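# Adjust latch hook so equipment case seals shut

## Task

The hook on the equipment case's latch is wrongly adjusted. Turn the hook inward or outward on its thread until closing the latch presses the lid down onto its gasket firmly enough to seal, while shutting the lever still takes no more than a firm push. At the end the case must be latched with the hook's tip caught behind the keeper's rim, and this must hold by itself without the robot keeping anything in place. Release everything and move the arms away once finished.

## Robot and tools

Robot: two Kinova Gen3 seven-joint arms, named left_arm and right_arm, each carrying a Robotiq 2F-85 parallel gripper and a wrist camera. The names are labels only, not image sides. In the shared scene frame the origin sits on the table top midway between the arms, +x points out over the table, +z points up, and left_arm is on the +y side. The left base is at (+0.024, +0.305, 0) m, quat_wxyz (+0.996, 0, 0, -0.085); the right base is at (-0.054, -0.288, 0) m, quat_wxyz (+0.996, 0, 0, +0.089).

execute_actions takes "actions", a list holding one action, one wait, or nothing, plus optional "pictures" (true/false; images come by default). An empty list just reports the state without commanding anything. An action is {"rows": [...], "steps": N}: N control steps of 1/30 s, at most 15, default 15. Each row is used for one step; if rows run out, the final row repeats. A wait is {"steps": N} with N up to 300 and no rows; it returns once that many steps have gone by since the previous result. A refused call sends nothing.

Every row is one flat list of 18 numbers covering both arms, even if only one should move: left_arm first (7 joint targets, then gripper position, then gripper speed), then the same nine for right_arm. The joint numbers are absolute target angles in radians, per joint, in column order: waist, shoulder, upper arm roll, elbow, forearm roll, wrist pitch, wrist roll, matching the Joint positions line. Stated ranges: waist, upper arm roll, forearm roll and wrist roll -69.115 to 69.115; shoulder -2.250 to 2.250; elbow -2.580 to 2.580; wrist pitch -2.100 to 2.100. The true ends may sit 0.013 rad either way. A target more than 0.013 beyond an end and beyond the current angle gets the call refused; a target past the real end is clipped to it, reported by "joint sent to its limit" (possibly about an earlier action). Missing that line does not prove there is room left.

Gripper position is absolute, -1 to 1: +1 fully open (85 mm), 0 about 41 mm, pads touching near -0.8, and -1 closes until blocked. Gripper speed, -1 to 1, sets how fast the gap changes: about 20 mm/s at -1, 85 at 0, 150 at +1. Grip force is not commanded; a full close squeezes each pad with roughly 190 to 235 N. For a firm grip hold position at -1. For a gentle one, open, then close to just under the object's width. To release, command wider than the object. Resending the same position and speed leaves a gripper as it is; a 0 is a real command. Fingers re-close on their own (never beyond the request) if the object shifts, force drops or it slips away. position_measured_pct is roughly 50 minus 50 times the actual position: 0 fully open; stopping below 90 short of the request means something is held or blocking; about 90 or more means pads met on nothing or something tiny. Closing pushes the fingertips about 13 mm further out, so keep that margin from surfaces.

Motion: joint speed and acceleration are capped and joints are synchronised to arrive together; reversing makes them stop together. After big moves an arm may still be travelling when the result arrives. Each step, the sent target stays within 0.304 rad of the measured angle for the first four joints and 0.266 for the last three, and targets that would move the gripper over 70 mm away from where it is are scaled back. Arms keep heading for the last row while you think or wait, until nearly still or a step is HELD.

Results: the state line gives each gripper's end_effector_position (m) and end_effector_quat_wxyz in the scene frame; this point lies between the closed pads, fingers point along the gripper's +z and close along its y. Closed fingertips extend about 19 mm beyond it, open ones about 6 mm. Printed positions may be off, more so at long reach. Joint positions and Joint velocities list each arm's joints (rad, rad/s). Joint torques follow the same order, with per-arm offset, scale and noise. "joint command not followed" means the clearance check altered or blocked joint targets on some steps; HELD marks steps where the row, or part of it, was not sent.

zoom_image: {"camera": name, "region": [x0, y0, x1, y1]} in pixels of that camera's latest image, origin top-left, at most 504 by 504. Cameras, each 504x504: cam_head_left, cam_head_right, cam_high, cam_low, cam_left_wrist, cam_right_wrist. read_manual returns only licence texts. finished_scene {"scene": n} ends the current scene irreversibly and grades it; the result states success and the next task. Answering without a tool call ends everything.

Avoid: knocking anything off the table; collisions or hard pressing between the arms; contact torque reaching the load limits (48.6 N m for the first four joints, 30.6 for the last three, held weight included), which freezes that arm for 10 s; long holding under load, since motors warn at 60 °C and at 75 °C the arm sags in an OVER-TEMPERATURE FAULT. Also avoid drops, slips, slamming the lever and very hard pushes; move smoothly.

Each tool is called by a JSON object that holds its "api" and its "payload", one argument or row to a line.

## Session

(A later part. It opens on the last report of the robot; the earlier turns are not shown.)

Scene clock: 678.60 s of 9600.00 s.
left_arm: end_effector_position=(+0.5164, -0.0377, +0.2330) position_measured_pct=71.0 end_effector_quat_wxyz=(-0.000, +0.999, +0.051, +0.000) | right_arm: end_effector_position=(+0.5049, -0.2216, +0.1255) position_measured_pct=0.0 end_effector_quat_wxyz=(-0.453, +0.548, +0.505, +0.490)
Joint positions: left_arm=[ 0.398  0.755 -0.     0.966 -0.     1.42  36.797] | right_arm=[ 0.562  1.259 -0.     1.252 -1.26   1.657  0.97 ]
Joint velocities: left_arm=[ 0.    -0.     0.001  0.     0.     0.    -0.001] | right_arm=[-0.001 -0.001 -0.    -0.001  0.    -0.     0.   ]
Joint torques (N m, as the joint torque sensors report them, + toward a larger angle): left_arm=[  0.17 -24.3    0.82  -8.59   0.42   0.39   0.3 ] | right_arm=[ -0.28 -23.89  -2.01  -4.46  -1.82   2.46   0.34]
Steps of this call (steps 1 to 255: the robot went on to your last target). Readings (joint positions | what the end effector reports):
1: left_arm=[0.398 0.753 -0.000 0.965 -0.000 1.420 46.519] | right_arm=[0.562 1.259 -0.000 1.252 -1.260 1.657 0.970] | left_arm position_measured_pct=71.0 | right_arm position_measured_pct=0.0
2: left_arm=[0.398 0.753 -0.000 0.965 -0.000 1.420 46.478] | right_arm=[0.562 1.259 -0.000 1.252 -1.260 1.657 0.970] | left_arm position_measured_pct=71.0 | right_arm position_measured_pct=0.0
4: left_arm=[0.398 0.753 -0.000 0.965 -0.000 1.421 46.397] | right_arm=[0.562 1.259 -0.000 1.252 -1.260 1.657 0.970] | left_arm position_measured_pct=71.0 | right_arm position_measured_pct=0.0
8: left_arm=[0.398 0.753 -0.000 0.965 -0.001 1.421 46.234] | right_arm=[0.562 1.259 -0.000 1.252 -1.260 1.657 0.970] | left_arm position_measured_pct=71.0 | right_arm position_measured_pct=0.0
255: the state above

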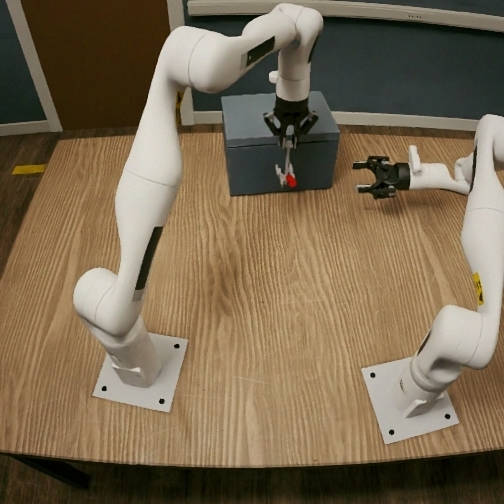

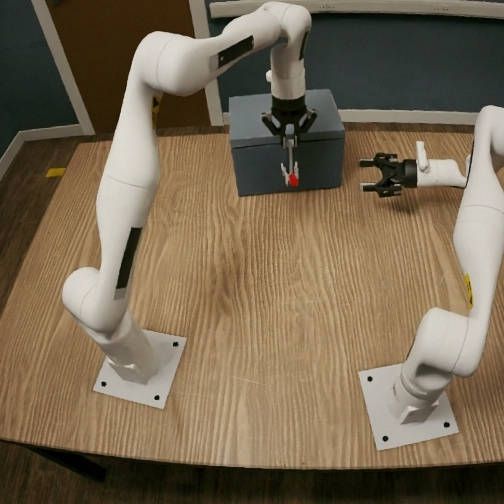

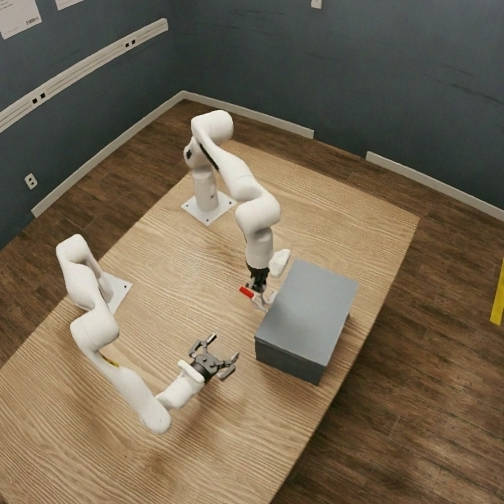

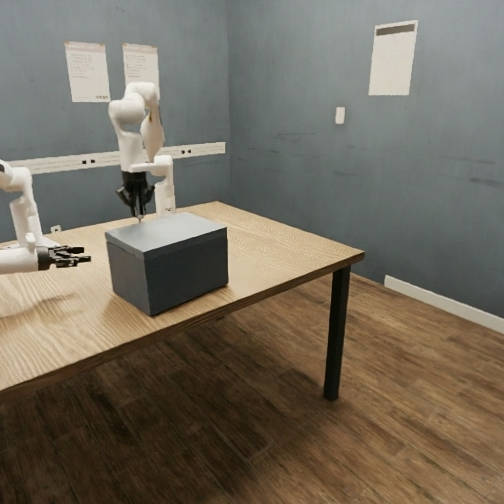

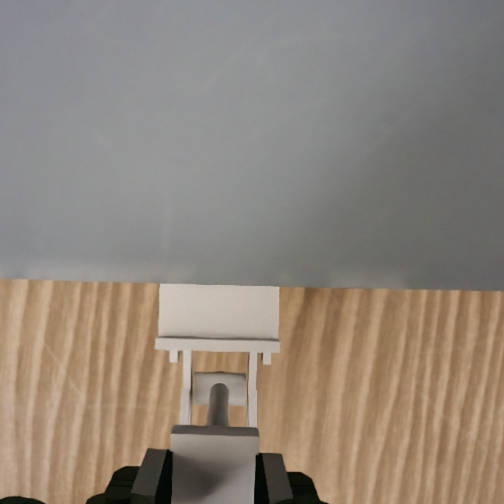

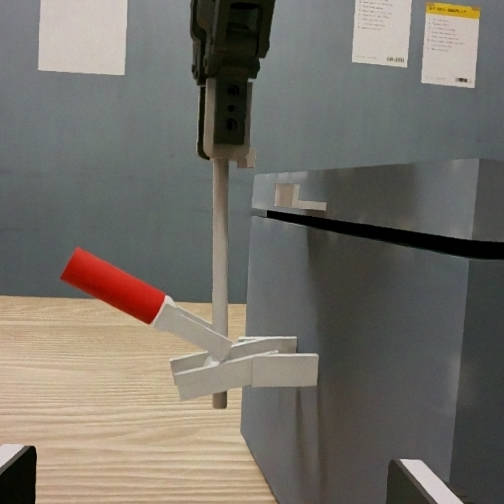

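{"api": "execute_actions", "payload": {
  "actions": [
    {"rows": [[0.3985,0.7538,0,0.9692,0,1.4185,36.797,-0.42,-0.5,0.5616,1.259,0,1.252,-1.26,1.657,0.97,1,0],[0.3985,0.7538,0,0.9692,0,1.4185,36.797,-0.42,-0.5,0.5616,1.259,0,1.252,-1.26,1.657,0.97,1,0],[0.3985,0.7538,0,0.9692,0,1.4185,36.797,-0.42,-0.5,0.5616,1.259,0,1.252,-1.26,1.657,0.97,1,0],[0.3962,0.759,0,0.9593,0,1.4232,36.7947,-0.42,-0.5,0.5616,1.259,0,1.252,-1.26,1.657,0.97,1,0],[0.3939,0.7642,0,0.9495,0,1.4278,36.7924,-0.42,-0.5,0.5616,1.259,0,1.252,-1.26,1.657,0.97,1,0],[0.3916,0.7694,0,0.9396,0,1.4325,36.7901,-0.42,-0.5,0.5616,1.259,0,1.252,-1.26,1.657,0.97,1,0],[0.3893,0.7746,0,0.9298,0,1.4372,36.7878,-0.42,-0.5,0.5616,1.259,0,1.252,-1.26,1.657,0.97,1,0],[0.387,0.7798,0,0.9199,0,1.4418,36.7855,-0.42,-0.5,0.5616,1.259,0,1.252,-1.26,1.657,0.97,1,0],[0.3847,0.785,0,0.9101,0,1.4465,36.7833,-0.42,-0.5,0.5616,1.259,0,1.252,-1.26,1.657,0.97,1,0],[0.3824,0.7902,0,0.9002,0,1.4512,36.781,-0.42,-0.5,0.5616,1.259,0,1.252,-1.26,1.657,0.97,1,0],[0.3801,0.7954,0,0.8903,0,1.4558,36.7787,-0.42,-0.5,0.5616,1.259,0,1.252,-1.26,1.657,0.97,1,0],[0.3778,0.8006,0,0.8805,0,1.4605,36.7764,-0.42,-0.5,0.5616,1.259,0,1.252,-1.26,1.657,0.97,1,0],[0.3755,0.8058,0,0.8706,0,1.4652,36.7741,-0.42,-0.5,0.5616,1.259,0,1.252,-1.26,1.657,0.97,1,0],[0.3732,0.811,0,0.8608,0,1.4698,36.7718,-0.42,-0.5,0.5616,1.259,0,1.252,-1.26,1.657,0.97,1,0],[0.3709,0.8162,0,0.8509,0,1.4745,36.7695,-0.42,-0.5,0.5616,1.259,0,1.252,-1.26,1.657,0.97,1,0]], "steps": 15}
  ],
  "pictures": false
}}

{"api": "execute_actions", "payload": {
  "actions": [
    {"steps": 12}
  ]
}}

{"api": "zoom_image", "payload": {
  "camera": "cam_right_wrist",
  "region": [200, 90, 350, 240]
}}

Scene clock: 739.10 s of 9600.00 s.
left_arm: end_effector_position=(+0.5340, -0.0359, +0.2318) position_measured_pct=70.6 end_effector_quat_wxyz=(-0.000, +0.999, +0.050, -0.001) | right_arm: end_effector_position=(+0.5049, -0.2216, +0.1255) position_measured_pct=0.0 end_effector_quat_wxyz=(-0.453, +0.548, +0.505, +0.490)
Joint positions: left_arm=[ 0.379  0.798  0.001  0.886  0.001  1.459 36.778] | right_arm=[ 0.562  1.259 -0.     1.252 -1.26   1.657  0.97 ]
Joint velocities: left_arm=[-0.066  0.156  0.001 -0.282  0.001  0.135 -0.068] | right_arm=[-0.002 -0.001  0.    -0.    -0.001 -0.001 -0.   ]
Joint torques (N m, as the joint torque sensors report them, + toward a larger angle): left_arm=[  0.01 -23.8   -0.25  -9.97  -0.14  -1.28   0.43] | right_arm=[ -0.15 -24.18  -2.44  -4.74  -1.92   2.52   0.29]
Steps of this call (steps 1 to 15: the robot went on to your last target; steps 16 to 1800: nothing new was sent; steps 1801 to 1815: all 15 steps of this action). Readings (joint positions | what the end effector reports):
1801: left_arm=[0.398 0.755 -0.000 0.966 -0.000 1.420 36.797] | right_arm=[0.562 1.259 -0.000 1.252 -1.260 1.657 0.970] | left_arm position_measured_pct=71.0 | right_arm position_measured_pct=0.0
1802: left_arm=[0.398 0.755 -0.000 0.967 -0.000 1.419 36.797] | right_arm=[0.562 1.259 -0.000 1.252 -1.260 1.657 0.970] | left_arm position_measured_pct=71.0 | right_arm position_measured_pct=0.0
1804: left_arm=[0.398 0.755 -0.000 0.967 -0.000 1.419 36.797] | right_arm=[0.562 1.259 -0.000 1.252 -1.260 1.657 0.970] | left_arm position_measured_pct=70.6 | right_arm position_measured_pct=0.0
1808: left_arm=[0.393 0.765 -0.000 0.946 -0.000 1.428 36.792] | right_arm=[0.562 1.259 -0.000 1.252 -1.260 1.657 0.970] | left_arm position_measured_pct=70.6 | right_arm position_measured_pct=0.0
1815: the state above

Scene clock: 739.50 s of 9600.00 s.
left_arm: end_effector_position=(+0.5413, -0.0350, +0.2306) position_measured_pct=70.6 end_effector_quat_wxyz=(-0.000, +0.999, +0.050, -0.002) | right_arm: end_effector_position=(+0.5049, -0.2216, +0.1255) position_measured_pct=0.0 end_effector_quat_wxyz=(-0.453, +0.548, +0.505, +0.490)
Joint positions: left_arm=[ 0.372  0.817  0.001  0.853  0.001  1.476 36.77 ] | right_arm=[ 0.562  1.259 -0.     1.252 -1.26   1.657  0.97 ]
Joint velocities: left_arm=[-0.002  0.005  0.001 -0.004 -0.     0.002 -0.001] | right_arm=[-0.002  0.    -0.     0.     0.     0.    -0.   ]
Joint torques (N m, as the joint torque sensors report them, + toward a larger angle): left_arm=[ -0.68 -24.72  -0.4   -9.57  -0.17  -1.19  -0.05] | right_arm=[ -0.14 -23.89  -2.3   -5.04  -2.04   2.49   0.32]
Steps of this call (steps 1 to 12: the robot went on to your last target). Readings (joint positions | what the end effector reports):
1: left_arm=[0.377 0.803 0.000 0.877 0.001 1.464 36.775] | right_arm=[0.562 1.259 -0.000 1.252 -1.260 1.657 0.970] | left_arm position_measured_pct=70.6 | right_arm position_measured_pct=0.0
2: left_arm=[0.375 0.807 0.000 0.869 0.001 1.468 36.773] | right_arm=[0.562 1.259 -0.000 1.252 -1.260 1.657 0.970] | left_arm position_measured_pct=70.6 | right_arm position_measured_pct=0.0
4: left_arm=[0.373 0.813 0.000 0.860 0.001 1.473 36.771] | right_arm=[0.562 1.259 -0.000 1.252 -1.260 1.657 0.970] | left_arm position_measured_pct=70.6 | right_arm position_measured_pct=0.0
8: left_arm=[0.372 0.816 0.001 0.854 0.001 1.475 36.770] | right_arm=[0.562 1.259 -0.000 1.252 -1.260 1.657 0.970] | left_arm position_measured_pct=70.6 | right_arm position_measured_pct=0.0
12: the state above

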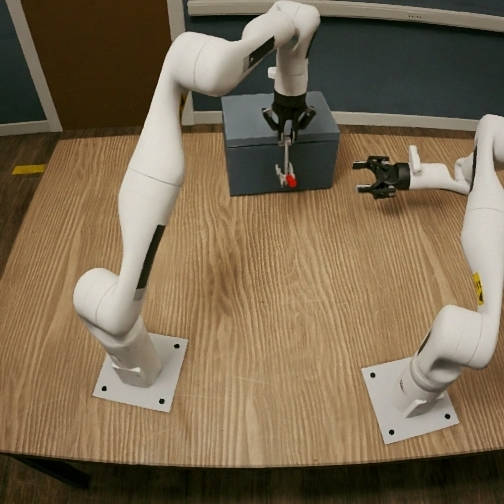

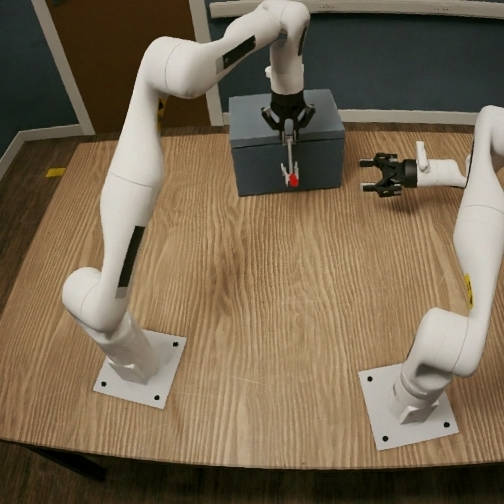

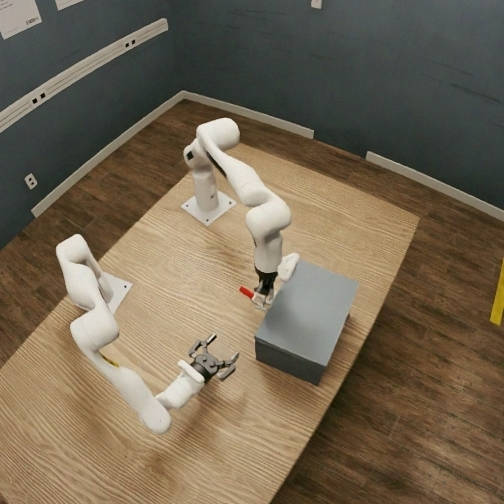

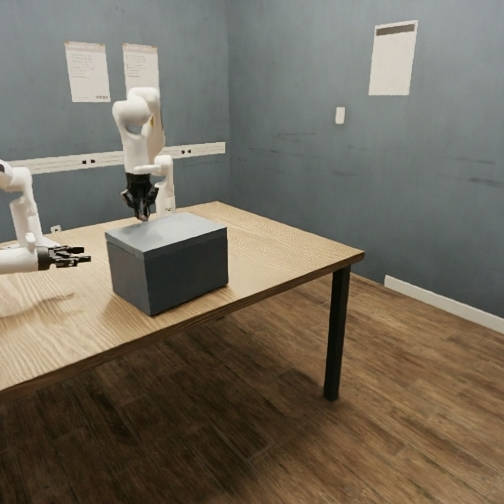

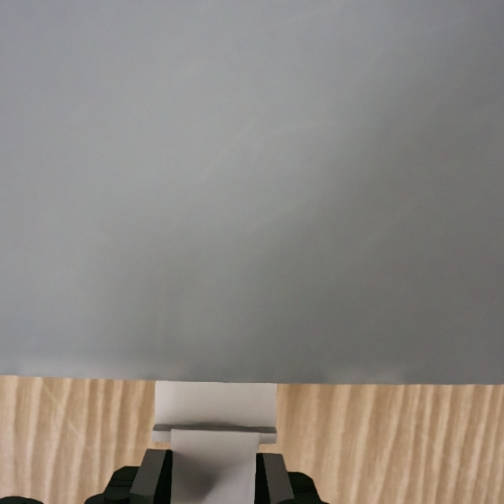

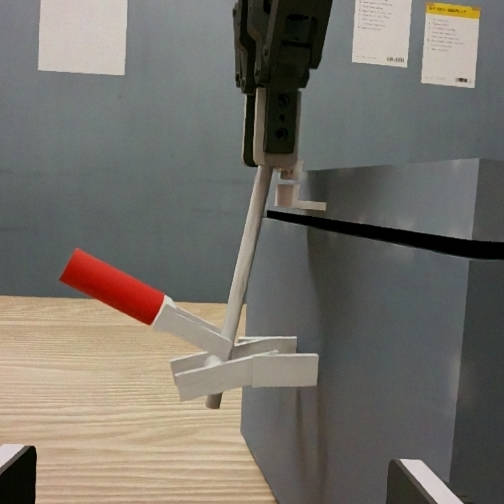

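Region (200, 90, 350, 240) of cam_right_wrist's 504x504 image, scaled by 3.360.

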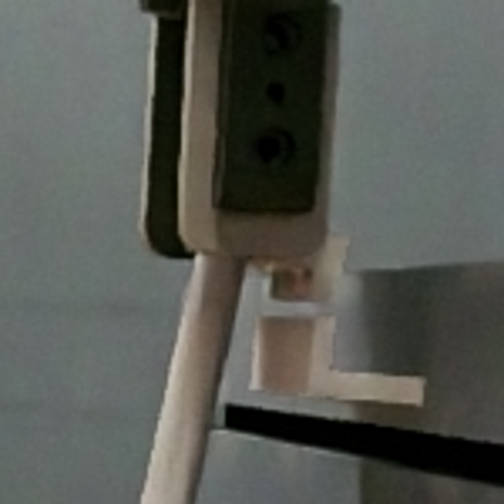

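{"api": "execute_actions", "payload": {
  "actions": [
    {"rows": [[0.3692,0.8205,0,0.8419,0,1.4792,36.768,-0.42,-0.5,0.5616,1.259,0,1.252,-1.26,1.657,0.97,1,0],[0.3692,0.8205,0,0.8419,0,1.4792,36.768,-0.42,-0.5,0.5616,1.259,0,1.252,-1.26,1.657,0.97,1,0],[0.3675,0.8248,0,0.8329,0,1.4839,36.766,-0.42,-0.5,0.5616,1.259,0,1.252,-1.26,1.657,0.97,1,0],[0.3675,0.8248,0,0.8329,0,1.4839,36.766,-0.42,-0.5,0.5616,1.259,0,1.252,-1.26,1.657,0.97,1,0],[0.3659,0.8291,0,0.8239,0,1.4886,36.7645,-0.42,-0.5,0.5616,1.259,0,1.252,-1.26,1.657,0.97,1,0]], "steps": 15}
  ]
}}

{"api": "zoom_image", "payload": {
  "camera": "cam_right_wrist",
  "region": [200, 90, 350, 240]
}}

Scene clock: 765.43 s of 9600.00 s.
left_arm: end_effector_position=(+0.5460, -0.0345, +0.2297) position_measured_pct=70.6 end_effector_quat_wxyz=(-0.001, +0.999, +0.050, -0.003) | right_arm: end_effector_position=(+0.5049, -0.2216, +0.1255) position_measured_pct=0.0 end_effector_quat_wxyz=(-0.453, +0.548, +0.505, +0.490)
Joint positions: left_arm=[ 0.367  0.831  0.001  0.827  0.001  1.49  36.765] | right_arm=[ 0.562  1.259 -0.     1.252 -1.26   1.657  0.97 ]
Joint velocities: left_arm=[-0.001  0.003 -0.    -0.004  0.     0.001 -0.001] | right_arm=[-0.001 -0.     0.     0.    -0.    -0.001 -0.   ]
Joint torques (N m, as the joint torque sensors report them, + toward a larger angle): left_arm=[ -1.21 -25.89  -0.22 -11.17  -0.2   -1.14   0.11] | right_arm=[ -0.05 -24.22  -2.66  -5.02  -1.86   2.38   0.17]
Steps of this call (steps 1 to 30: the robot went on to your last target; steps 31 to 763: nothing new was sent; steps 764 to 778: all 15 steps of this action). Readings (joint positions | what the end effector reports):
764: left_arm=[0.371 0.818 0.001 0.851 0.001 1.476 36.769] | right_arm=[0.562 1.259 -0.000 1.252 -1.260 1.657 0.970] | left_arm position_measured_pct=70.6 | right_arm position_measured_pct=0.0
765: left_arm=[0.371 0.819 0.001 0.849 0.001 1.478 36.769] | right_arm=[0.562 1.259 -0.000 1.252 -1.260 1.657 0.970] | left_arm position_measured_pct=70.6 | right_arm position_measured_pct=0.0
767: left_arm=[0.370 0.822 0.001 0.843 0.001 1.481 36.768] | right_arm=[0.562 1.259 -0.000 1.252 -1.260 1.657 0.970] | left_arm position_measured_pct=70.6 | right_arm position_measured_pct=0.0
771: left_arm=[0.368 0.829 0.001 0.831 0.001 1.488 36.765] | right_arm=[0.562 1.259 -0.000 1.252 -1.260 1.657 0.970] | left_arm position_measured_pct=70.6 | right_arm position_measured_pct=0.0
778: the state above

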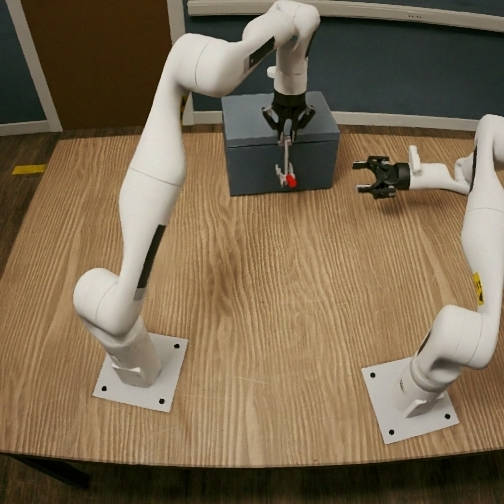

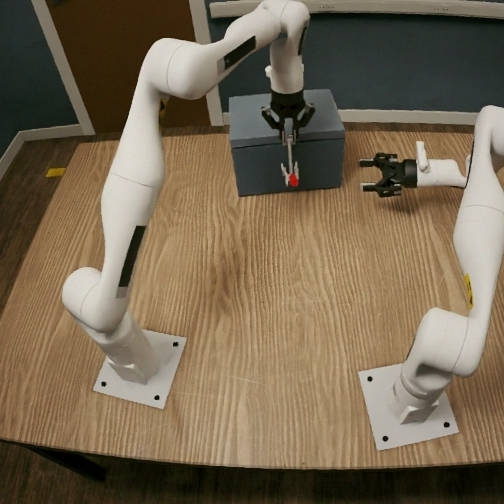

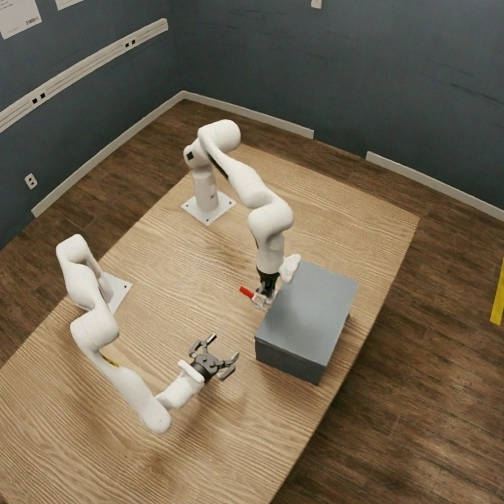

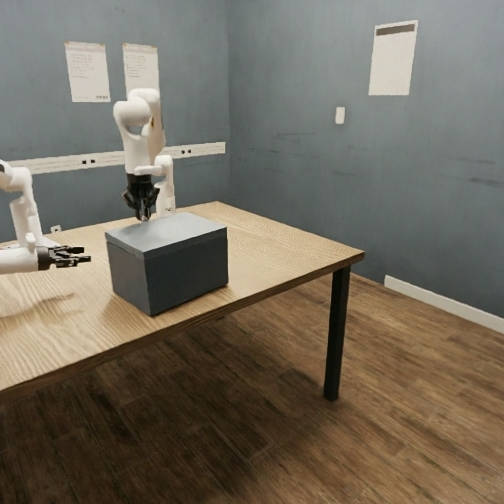

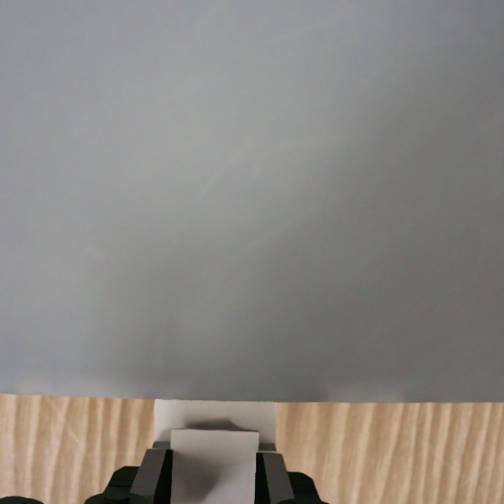

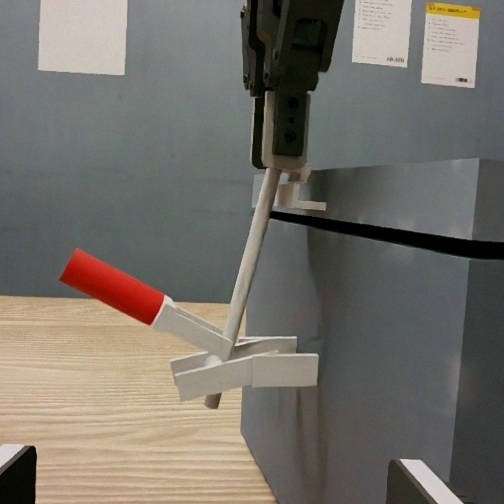

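Region (200, 90, 350, 240) of cam_right_wrist's 504x504 image, scaled by 3.360.

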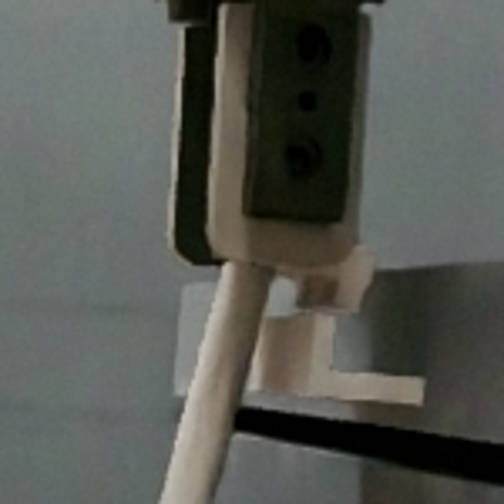

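{"api": "execute_actions", "payload": {
  "actions": [
    {"rows": [[0.3659,0.8297,0,0.829,0,1.4829,36.7645,-0.42,-0.5,0.5616,1.259,0,1.252,-1.26,1.657,0.97,1,0],[0.3659,0.8297,0,0.829,0,1.4829,36.7645,-0.42,-0.5,0.5616,1.259,0,1.252,-1.26,1.657,0.97,1,0],[0.3659,0.8303,0,0.8342,0,1.4771,36.7645,-0.42,-0.5,0.5616,1.259,0,1.252,-1.26,1.657,0.97,1,0],[0.3659,0.8303,0,0.8342,0,1.4771,36.7645,-0.42,-0.5,0.5616,1.259,0,1.252,-1.26,1.657,0.97,1,0],[0.3659,0.8309,0,0.8393,0,1.4714,36.7645,-0.42,-0.5,0.5616,1.259,0,1.252,-1.26,1.657,0.97,1,0],[0.3659,0.8309,0,0.8393,0,1.4714,36.7645,-0.42,-0.5,0.5616,1.259,0,1.252,-1.26,1.657,0.97,1,0],[0.3659,0.8315,0,0.8445,0,1.4656,36.7645,-0.42,-0.5,0.5616,1.259,0,1.252,-1.26,1.657,0.97,1,0]], "steps": 15}
  ]
}}

{"api": "zoom_image", "payload": {
  "camera": "cam_right_wrist",
  "region": [200, 90, 350, 240]
}}

Scene clock: 789.07 s of 9600.00 s.
left_arm: end_effector_position=(+0.5476, -0.0342, +0.2245) position_measured_pct=70.6 end_effector_quat_wxyz=(+0.000, +0.999, +0.050, -0.000) | right_arm: end_effector_position=(+0.5049, -0.2216, +0.1255) position_measured_pct=0.0 end_effector_quat_wxyz=(-0.453, +0.548, +0.505, +0.490)
Joint positions: left_arm=[ 0.366  0.831  0.     0.844  0.     1.467 36.764] | right_arm=[ 0.562  1.259 -0.     1.252 -1.26   1.657  0.97 ]
Joint velocities: left_arm=[-0.001 -0.001 -0.     0.003 -0.001 -0.004 -0.002] | right_arm=[ 0.001 -0.001 -0.     0.    -0.    -0.001  0.   ]
Joint torques (N m, as the joint torque sensors report them, + toward a larger angle): left_arm=[ -0.31 -23.95   0.44  -8.42   0.29  -0.75   0.07] | right_arm=[ -0.42 -23.87  -2.39  -4.67  -1.88   2.42   0.34]
Steps of this call (steps 1 to 15: the robot went on to your last target; steps 16 to 694: nothing new was sent; steps 695 to 709: all 15 steps of this action). Readings (joint positions | what the end effector reports):
695: left_arm=[0.367 0.832 0.001 0.827 0.001 1.490 36.765] | right_arm=[0.562 1.259 -0.000 1.252 -1.260 1.657 0.970] | left_arm position_measured_pct=70.6 | right_arm position_measured_pct=0.0
696: left_arm=[0.367 0.831 0.001 0.828 0.001 1.488 36.765] | right_arm=[0.562 1.259 -0.000 1.252 -1.260 1.657 0.970] | left_arm position_measured_pct=70.6 | right_arm position_measured_pct=0.0
698: left_arm=[0.366 0.830 0.000 0.830 0.000 1.484 36.764] | right_arm=[0.562 1.259 -0.000 1.252 -1.260 1.657 0.970] | left_arm position_measured_pct=70.6 | right_arm position_measured_pct=0.0
702: left_arm=[0.366 0.830 0.000 0.839 0.000 1.474 36.764] | right_arm=[0.562 1.259 -0.000 1.252 -1.260 1.657 0.970] | left_arm position_measured_pct=70.6 | right_arm position_measured_pct=0.0
709: the state above

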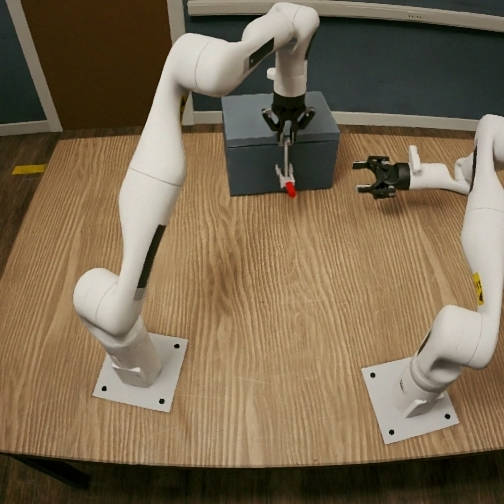

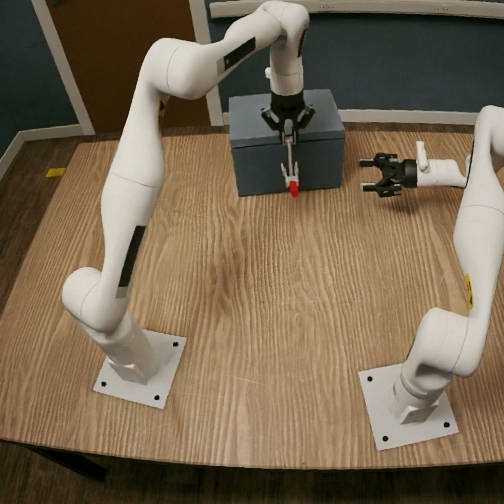

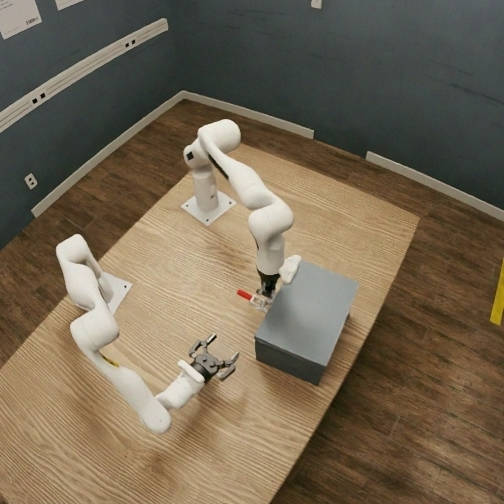

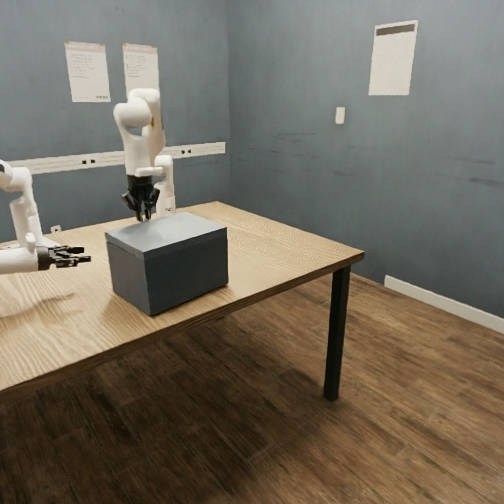

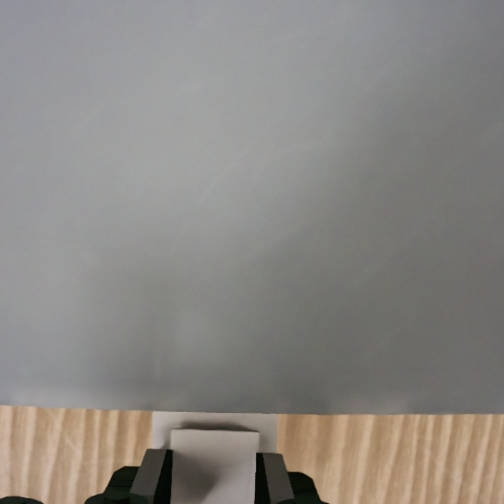

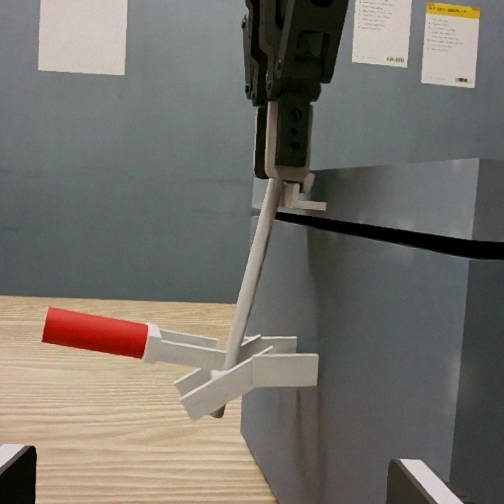

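Region (200, 90, 350, 240) of cam_right_wrist's 504x504 image, scaled by 3.360.

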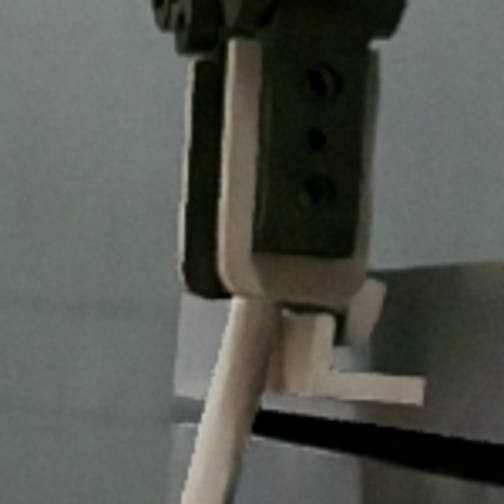

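{"api": "execute_actions", "payload": {
  "actions": [
    {"rows": [[0.3659,0.8315,0,0.8445,0,1.4656,36.7645,0.0,0,0.5616,1.259,0,1.252,-1.26,1.657,0.97,1,0],[0.3659,0.8315,0,0.8445,0,1.4656,36.7645,0.0,0,0.5616,1.259,0,1.252,-1.26,1.657,0.97,1,0],[0.3659,0.8315,0,0.8445,0,1.4656,36.7645,0.0,0,0.5616,1.259,0,1.252,-1.26,1.657,0.97,1,0],[0.3659,0.8315,0,0.8445,0,1.4656,36.7645,0.0,0,0.5616,1.259,0,1.252,-1.26,1.657,0.97,1,0],[0.3659,0.8315,0,0.8445,0,1.4656,36.7645,0.0,0,0.5616,1.259,0,1.252,-1.26,1.657,0.97,1,0],[0.3659,0.8315,0,0.8445,0,1.4656,36.7645,0.0,0,0.5616,1.259,0,1.252,-1.26,1.657,0.97,1,0],[0.3659,0.8254,0,0.7609,0,1.5553,36.7645,0.0,0,0.5616,1.259,0,1.252,-1.26,1.657,0.97,1,0]], "steps": 15}
  ],
  "pictures": false
}}

{"api": "execute_actions", "payload": {
  "actions": [
    {"rows": [[0.48,0.6037,0,1.1913,0,1.3466,33.737,-0.58,0,0.5616,1.259,0,1.252,-1.26,1.657,0.97,1,0]], "steps": 15}
  ],
  "pictures": false
}}

{"api": "execute_actions", "payload": {
  "actions": [
    {"steps": 55}
  ],
  "pictures": false
}}

{"api": "execute_actions", "payload": {
  "actions": [
    {"rows": [[0.48,0.6707,0,1.3444,0,1.1265,33.737,-0.58,0,0.5616,1.259,0,1.252,-1.26,1.657,0.97,1,0]], "steps": 15}
  ],
  "pictures": false
}}

{"api": "execute_actions", "payload": {
  "actions": [
    {"steps": 15}
  ]
}}

Scene clock: 849.57 s of 9600.00 s.
left_arm: end_effector_position=(+0.5478, -0.0342, +0.2532) position_measured_pct=50.0 end_effector_quat_wxyz=(+0.000, +0.999, +0.050, +0.000) | right_arm: end_effector_position=(+0.5049, -0.2216, +0.1255) position_measured_pct=0.0 end_effector_quat_wxyz=(-0.453, +0.548, +0.505, +0.490)
Joint positions: left_arm=[ 0.366  0.825  0.     0.765 -0.     1.551 36.765] | right_arm=[ 0.562  1.259 -0.     1.252 -1.26   1.657  0.97 ]
Joint velocities: left_arm=[-0.    -0.011  0.    -0.061 -0.001  0.065  0.001] | right_arm=[-0.001 -0.001 -0.     0.     0.    -0.001 -0.   ]
Joint torques (N m, as the joint torque sensors report them, + toward a larger angle): left_arm=[ -0.32 -22.48   0.42  -8.     0.28  -0.26   0.05] | right_arm=[ -0.27 -23.99  -2.29  -4.84  -2.05   2.3    0.23]
Steps of this call (steps 1 to 15: the robot went on to your last target; steps 16 to 1800: nothing new was sent; steps 1801 to 1815: all 15 steps of this action). Readings (joint positions | what the end effector reports):
1801: left_arm=[0.366 0.831 0.000 0.845 0.000 1.466 36.764] | right_arm=[0.562 1.259 -0.000 1.252 -1.260 1.657 0.970] | left_arm position_measured_pct=70.6 | right_arm position_measured_pct=0.0
1802: left_arm=[0.366 0.831 0.000 0.845 0.000 1.466 36.764] | right_arm=[0.562 1.259 -0.000 1.252 -1.260 1.657 0.970] | left_arm position_measured_pct=69.8 | right_arm position_measured_pct=0.0
1804: left_arm=[0.366 0.831 0.000 0.845 0.000 1.466 36.764] | right_arm=[0.562 1.259 -0.000 1.252 -1.260 1.657 0.970] | left_arm position_measured_pct=65.9 | right_arm position_measured_pct=0.0
1808: left_arm=[0.366 0.832 -0.000 0.838 0.000 1.472 36.765] | right_arm=[0.562 1.259 -0.000 1.252 -1.260 1.657 0.970] | left_arm position_measured_pct=54.8 | right_arm position_measured_pct=0.0
1815: the state above

Scene clock: 850.07 s of 9600.00 s.
left_arm: end_effector_position=(+0.4593, -0.0490, +0.2552) position_measured_pct=78.6 end_effector_quat_wxyz=(+0.004, +0.979, -0.202, +0.007) | right_arm: end_effector_position=(+0.5049, -0.2216, +0.1255) position_measured_pct=0.0 end_effector_quat_wxyz=(-0.453, +0.548, +0.505, +0.490)
Joint positions: left_arm=[ 0.469  0.626  0.001  1.134  0.     1.365 36.36 ] | right_arm=[ 0.562  1.259 -0.     1.252 -1.26   1.657  0.97 ]
Joint velocities: left_arm=[ 0.088 -0.164 -0.005  0.495 -0.002 -0.164 -1.217] | right_arm=[-0.001 -0.002 -0.001  0.    -0.     0.     0.   ]
Joint torques (N m, as the joint torque sensors report them, + toward a larger angle): left_arm=[ -1.2  -20.87  -0.79 -10.29   0.22  -0.92  -0.41] | right_arm=[ -0.15 -24.11  -2.31  -4.77  -2.02   2.57   0.17]
Steps of this call (steps 1 to 15: all 15 steps of this action). Readings (joint positions | what the end effector reports):
1: left_arm=[0.366 0.823 -0.000 0.765 -0.000 1.552 36.764] | right_arm=[0.562 1.259 -0.000 1.252 -1.260 1.657 0.970] | left_arm position_measured_pct=50.0 | right_arm position_measured_pct=0.0
2: left_arm=[0.369 0.819 -0.001 0.769 -0.000 1.549 36.760] | right_arm=[0.562 1.259 -0.000 1.252 -1.260 1.657 0.970] | left_arm position_measured_pct=50.4 | right_arm position_measured_pct=0.0
4: left_arm=[0.379 0.797 -0.001 0.795 -0.001 1.531 36.737] | right_arm=[0.562 1.259 -0.000 1.252 -1.260 1.657 0.970] | left_arm position_measured_pct=54.4 | right_arm position_measured_pct=0.0
8: left_arm=[0.422 0.714 -0.000 0.912 -0.000 1.454 36.632] | right_arm=[0.562 1.259 -0.000 1.252 -1.260 1.657 0.970] | left_arm position_measured_pct=65.9 | right_arm position_measured_pct=0.0
15: the state above

Scene clock: 851.90 s of 9600.00 s.
left_arm: end_effector_position=(+0.4436, -0.0443, +0.2500) position_measured_pct=79.0 end_effector_quat_wxyz=(-0.000, -0.242, +0.970, +0.000) | right_arm: end_effector_position=(+0.5049, -0.2216, +0.1255) position_measured_pct=0.0 end_effector_quat_wxyz=(-0.453, +0.548, +0.505, +0.490)
Joint positions: left_arm=[ 0.48   0.604  0.     1.191  0.     1.347 34.124] | right_arm=[ 0.562  1.259 -0.     1.252 -1.26   1.657  0.97 ]
Joint velocities: left_arm=[-0.     0.    -0.001  0.     0.    -0.001 -1.219] | right_arm=[-0.     0.001  0.001  0.     0.     0.     0.   ]
Joint torques (N m, as the joint torque sensors report them, + toward a larger angle): left_arm=[ -0.15 -20.44   0.11  -8.75   0.28  -0.13   0.09] | right_arm=[ -0.36 -23.85  -2.27  -4.94  -2.     2.46   0.23]
Steps of this call (steps 1 to 55: the robot went on to your last target). Readings (joint positions | what the end effector reports):
1: left_arm=[0.471 0.622 0.001 1.148 0.000 1.360 36.320] | right_arm=[0.562 1.259 -0.000 1.252 -1.260 1.657 0.970] | left_arm position_measured_pct=78.6 | right_arm position_measured_pct=0.0
2: left_arm=[0.473 0.618 0.001 1.160 0.000 1.357 36.279] | right_arm=[0.562 1.259 -0.000 1.252 -1.260 1.657 0.970] | left_arm position_measured_pct=78.6 | right_arm position_measured_pct=0.0
4: left_arm=[0.476 0.612 0.000 1.174 0.000 1.352 36.198] | right_arm=[0.562 1.259 -0.000 1.252 -1.260 1.657 0.970] | left_arm position_measured_pct=79.0 | right_arm position_measured_pct=0.0
8: left_arm=[0.479 0.607 0.000 1.187 0.000 1.348 36.035] | right_arm=[0.562 1.259 -0.000 1.252 -1.260 1.657 0.970] | left_arm position_measured_pct=79.0 | right_arm position_measured_pct=0.0
55: the state above

Scene clock: 852.40 s of 9600.00 s.
left_arm: end_effector_position=(+0.4437, -0.0444, +0.1685) position_measured_pct=79.0 end_effector_quat_wxyz=(+0.000, -0.051, +0.999, -0.000) | right_arm: end_effector_position=(+0.5049, -0.2216, +0.1255) position_measured_pct=0.0 end_effector_quat_wxyz=(-0.453, +0.548, +0.505, +0.490)
Joint positions: left_arm=[ 0.48   0.67  -0.     1.344 -0.     1.128 33.739] | right_arm=[ 0.562  1.259 -0.     1.252 -1.26   1.657  0.97 ]
Joint velocities: left_arm=[ 0.001  0.008  0.     0.011  0.001 -0.015 -0.018] | right_arm=[ 0.001 -0.    -0.001  0.    -0.     0.    -0.   ]
Joint torques (N m, as the joint torque sensors report them, + toward a larger angle): left_arm=[ -0.27 -20.88   0.46  -8.43   0.34   0.14   0.12] | right_arm=[ -0.12 -23.96  -2.44  -4.9   -1.94   2.36   0.27]
Steps of this call (steps 1 to 15: all 15 steps of this action). Readings (joint positions | what the end effector reports):
1: left_arm=[0.480 0.604 0.000 1.191 0.000 1.346 34.084] | right_arm=[0.562 1.259 -0.000 1.252 -1.260 1.657 0.970] | left_arm position_measured_pct=79.0 | right_arm position_measured_pct=0.0
2: left_arm=[0.480 0.605 0.000 1.194 0.000 1.343 34.043] | right_arm=[0.562 1.259 -0.000 1.252 -1.260 1.657 0.970] | left_arm position_measured_pct=79.0 | right_arm position_measured_pct=0.0
4: left_arm=[0.480 0.613 0.000 1.213 0.000 1.316 33.967] | right_arm=[0.562 1.259 -0.000 1.252 -1.260 1.657 0.970] | left_arm position_measured_pct=79.0 | right_arm position_measured_pct=0.0
8: left_arm=[0.480 0.651 -0.000 1.299 -0.000 1.192 33.821] | right_arm=[0.562 1.259 -0.000 1.252 -1.260 1.657 0.970] | left_arm position_measured_pct=79.0 | right_arm position_measured_pct=0.0
15: the state above

Scene clock: 852.90 s of 9600.00 s.
left_arm: end_effector_position=(+0.4436, -0.0443, +0.1680) position_measured_pct=79.0 end_effector_quat_wxyz=(-0.000, -0.050, +0.999, +0.000) | right_arm: end_effector_position=(+0.5049, -0.2216, +0.1255) position_measured_pct=0.0 end_effector_quat_wxyz=(-0.453, +0.548, +0.505, +0.490)
Joint positions: left_arm=[ 0.48   0.671  0.     1.344  0.     1.127 33.737] | right_arm=[ 0.562  1.259 -0.     1.252 -1.26   1.657  0.97 ]
Joint velocities: left_arm=[ 0.001  0.002 -0.    -0.     0.     0.    -0.001] | right_arm=[-0.  0.  0.  0. -0.  0.  0.]
Joint torques (N m, as the joint torque sensors report them, + toward a larger angle): left_arm=[ -0.2  -20.91   0.41  -7.9    0.45  -0.31   0.05] | right_arm=[ -0.29 -24.06  -2.08  -4.62  -2.04   2.44   0.35]
Steps of this call (steps 1 to 15: the robot went on to your last target). Readings (joint positions | what the end effector reports):
1: left_arm=[0.480 0.670 -0.000 1.344 0.000 1.127 33.738] | right_arm=[0.562 1.259 -0.000 1.252 -1.260 1.657 0.970] | left_arm position_measured_pct=79.0 | right_arm position_measured_pct=0.0
2: left_arm=[0.480 0.670 0.000 1.344 0.000 1.127 33.738] | right_arm=[0.562 1.259 -0.000 1.252 -1.260 1.657 0.970] | left_arm position_measured_pct=79.0 | right_arm position_measured_pct=0.0
4: left_arm=[0.480 0.671 0.000 1.344 0.000 1.127 33.737] | right_arm=[0.562 1.259 -0.000 1.252 -1.260 1.657 0.970] | left_arm position_measured_pct=79.0 | right_arm position_measured_pct=0.0
8: left_arm=[0.480 0.671 -0.000 1.344 0.000 1.127 33.737] | right_arm=[0.562 1.259 -0.000 1.252 -1.260 1.657 0.970] | left_arm position_measured_pct=79.0 | right_arm position_measured_pct=0.0
15: the state above
All arms were judged still, so your last target was given up. Only a new action makes them travel on or press farther. Fingers that are still opening or closing keep moving.

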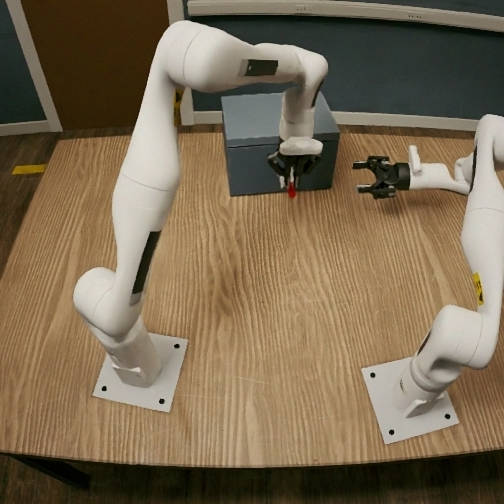

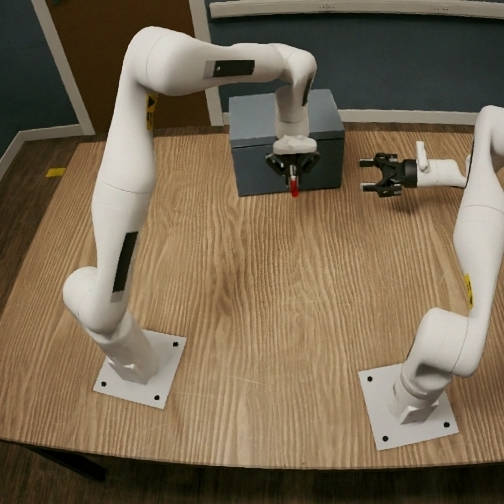

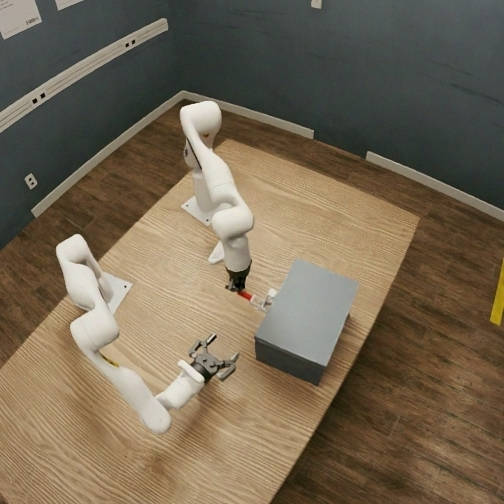

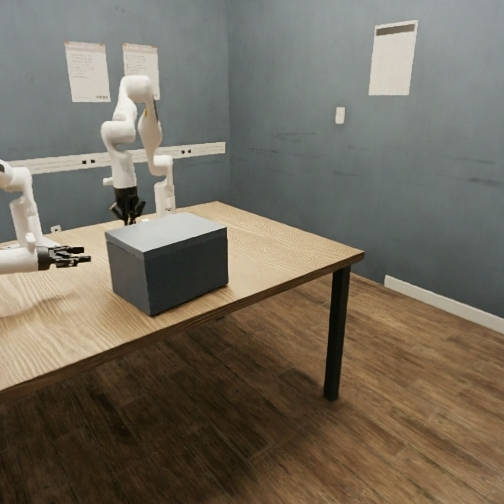

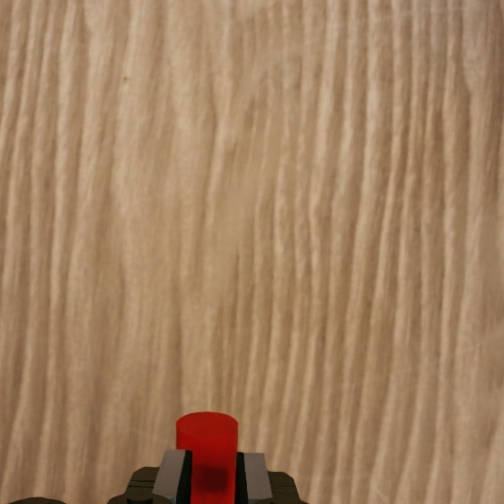

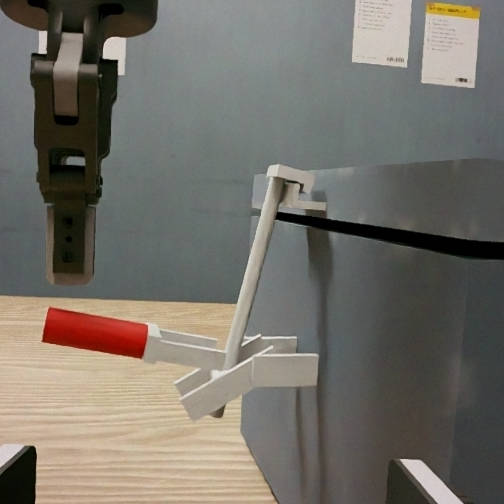

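{"api": "execute_actions", "payload": {
  "actions": []
}}

Scene clock: 887.50 s of 9600.00 s.
left_arm: end_effector_position=(+0.4436, -0.0443, +0.1680) position_measured_pct=79.0 end_effector_quat_wxyz=(-0.000, -0.050, +0.999, +0.000) | right_arm: end_effector_position=(+0.5049, -0.2216, +0.1255) position_measured_pct=0.0 end_effector_quat_wxyz=(-0.453, +0.548, +0.505, +0.490)
Joint positions: left_arm=[ 0.48   0.671  0.     1.344  0.     1.126 33.737] | right_arm=[ 0.562  1.259 -0.     1.252 -1.26   1.657  0.97 ]
Joint velocities: left_arm=[-0.    -0.001  0.001  0.    -0.    -0.     0.001] | right_arm=[ 0.002 -0.001 -0.    -0.    -0.001  0.001  0.   ]
Joint torques (N m, as the joint torque sensors report them, + toward a larger angle): left_arm=[ -0.49 -21.26  -0.01  -8.04   0.43  -0.1    0.05] | right_arm=[  0.14 -23.92  -2.21  -4.84  -1.96   2.51   0.32]
Steps of this call (steps 1 to 1038: nothing new was sent). Readings (joint positions | what the end effector reports):
1: left_arm=[0.480 0.671 0.000 1.344 0.000 1.126 33.737] | right_arm=[0.562 1.259 -0.000 1.252 -1.260 1.657 0.970] | left_arm position_measured_pct=79.0 | right_arm position_measured_pct=0.0
2: left_arm=[0.480 0.671 0.000 1.344 0.000 1.126 33.737] | right_arm=[0.562 1.259 -0.000 1.252 -1.260 1.657 0.970] | left_arm position_measured_pct=79.0 | right_arm position_measured_pct=0.0
4: left_arm=[0.480 0.671 0.000 1.344 0.000 1.126 33.737] | right_arm=[0.562 1.259 -0.000 1.252 -1.260 1.657 0.970] | left_arm position_measured_pct=79.0 | right_arm position_measured_pct=0.0
8: left_arm=[0.480 0.671 0.000 1.344 -0.000 1.126 33.737] | right_arm=[0.562 1.259 -0.000 1.252 -1.260 1.657 0.970] | left_arm position_measured_pct=79.0 | right_arm position_measured_pct=0.0
1038: the state above

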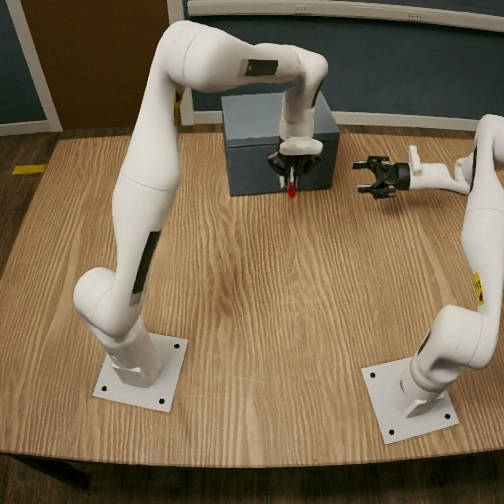

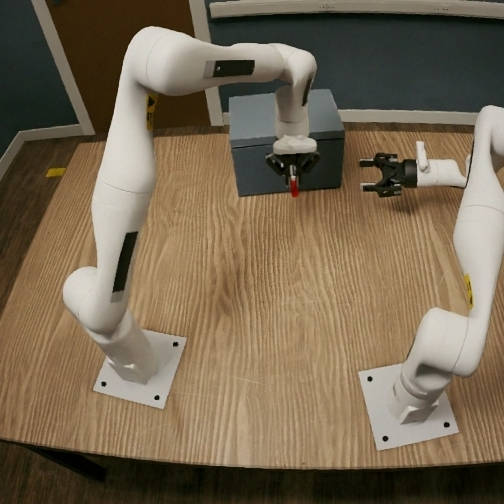

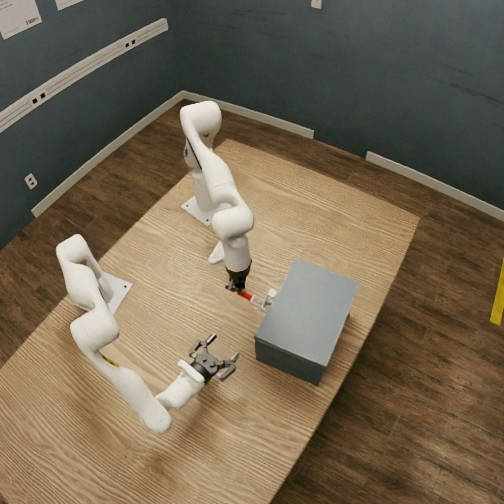

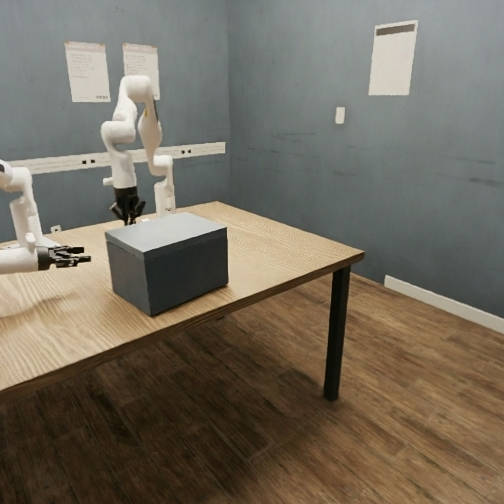

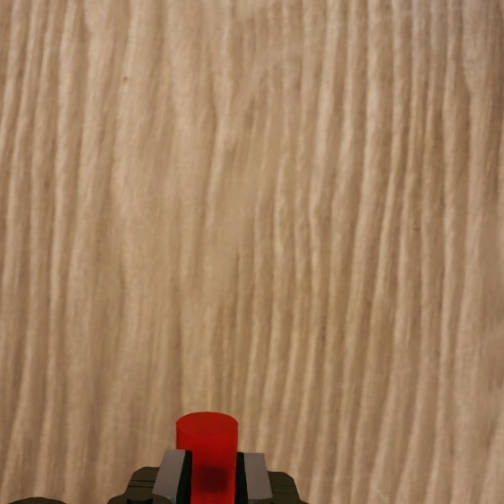

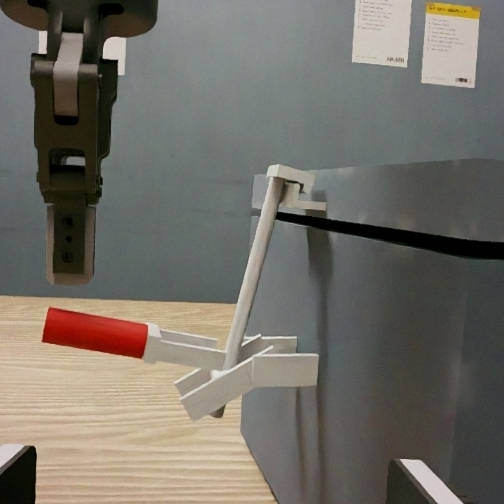

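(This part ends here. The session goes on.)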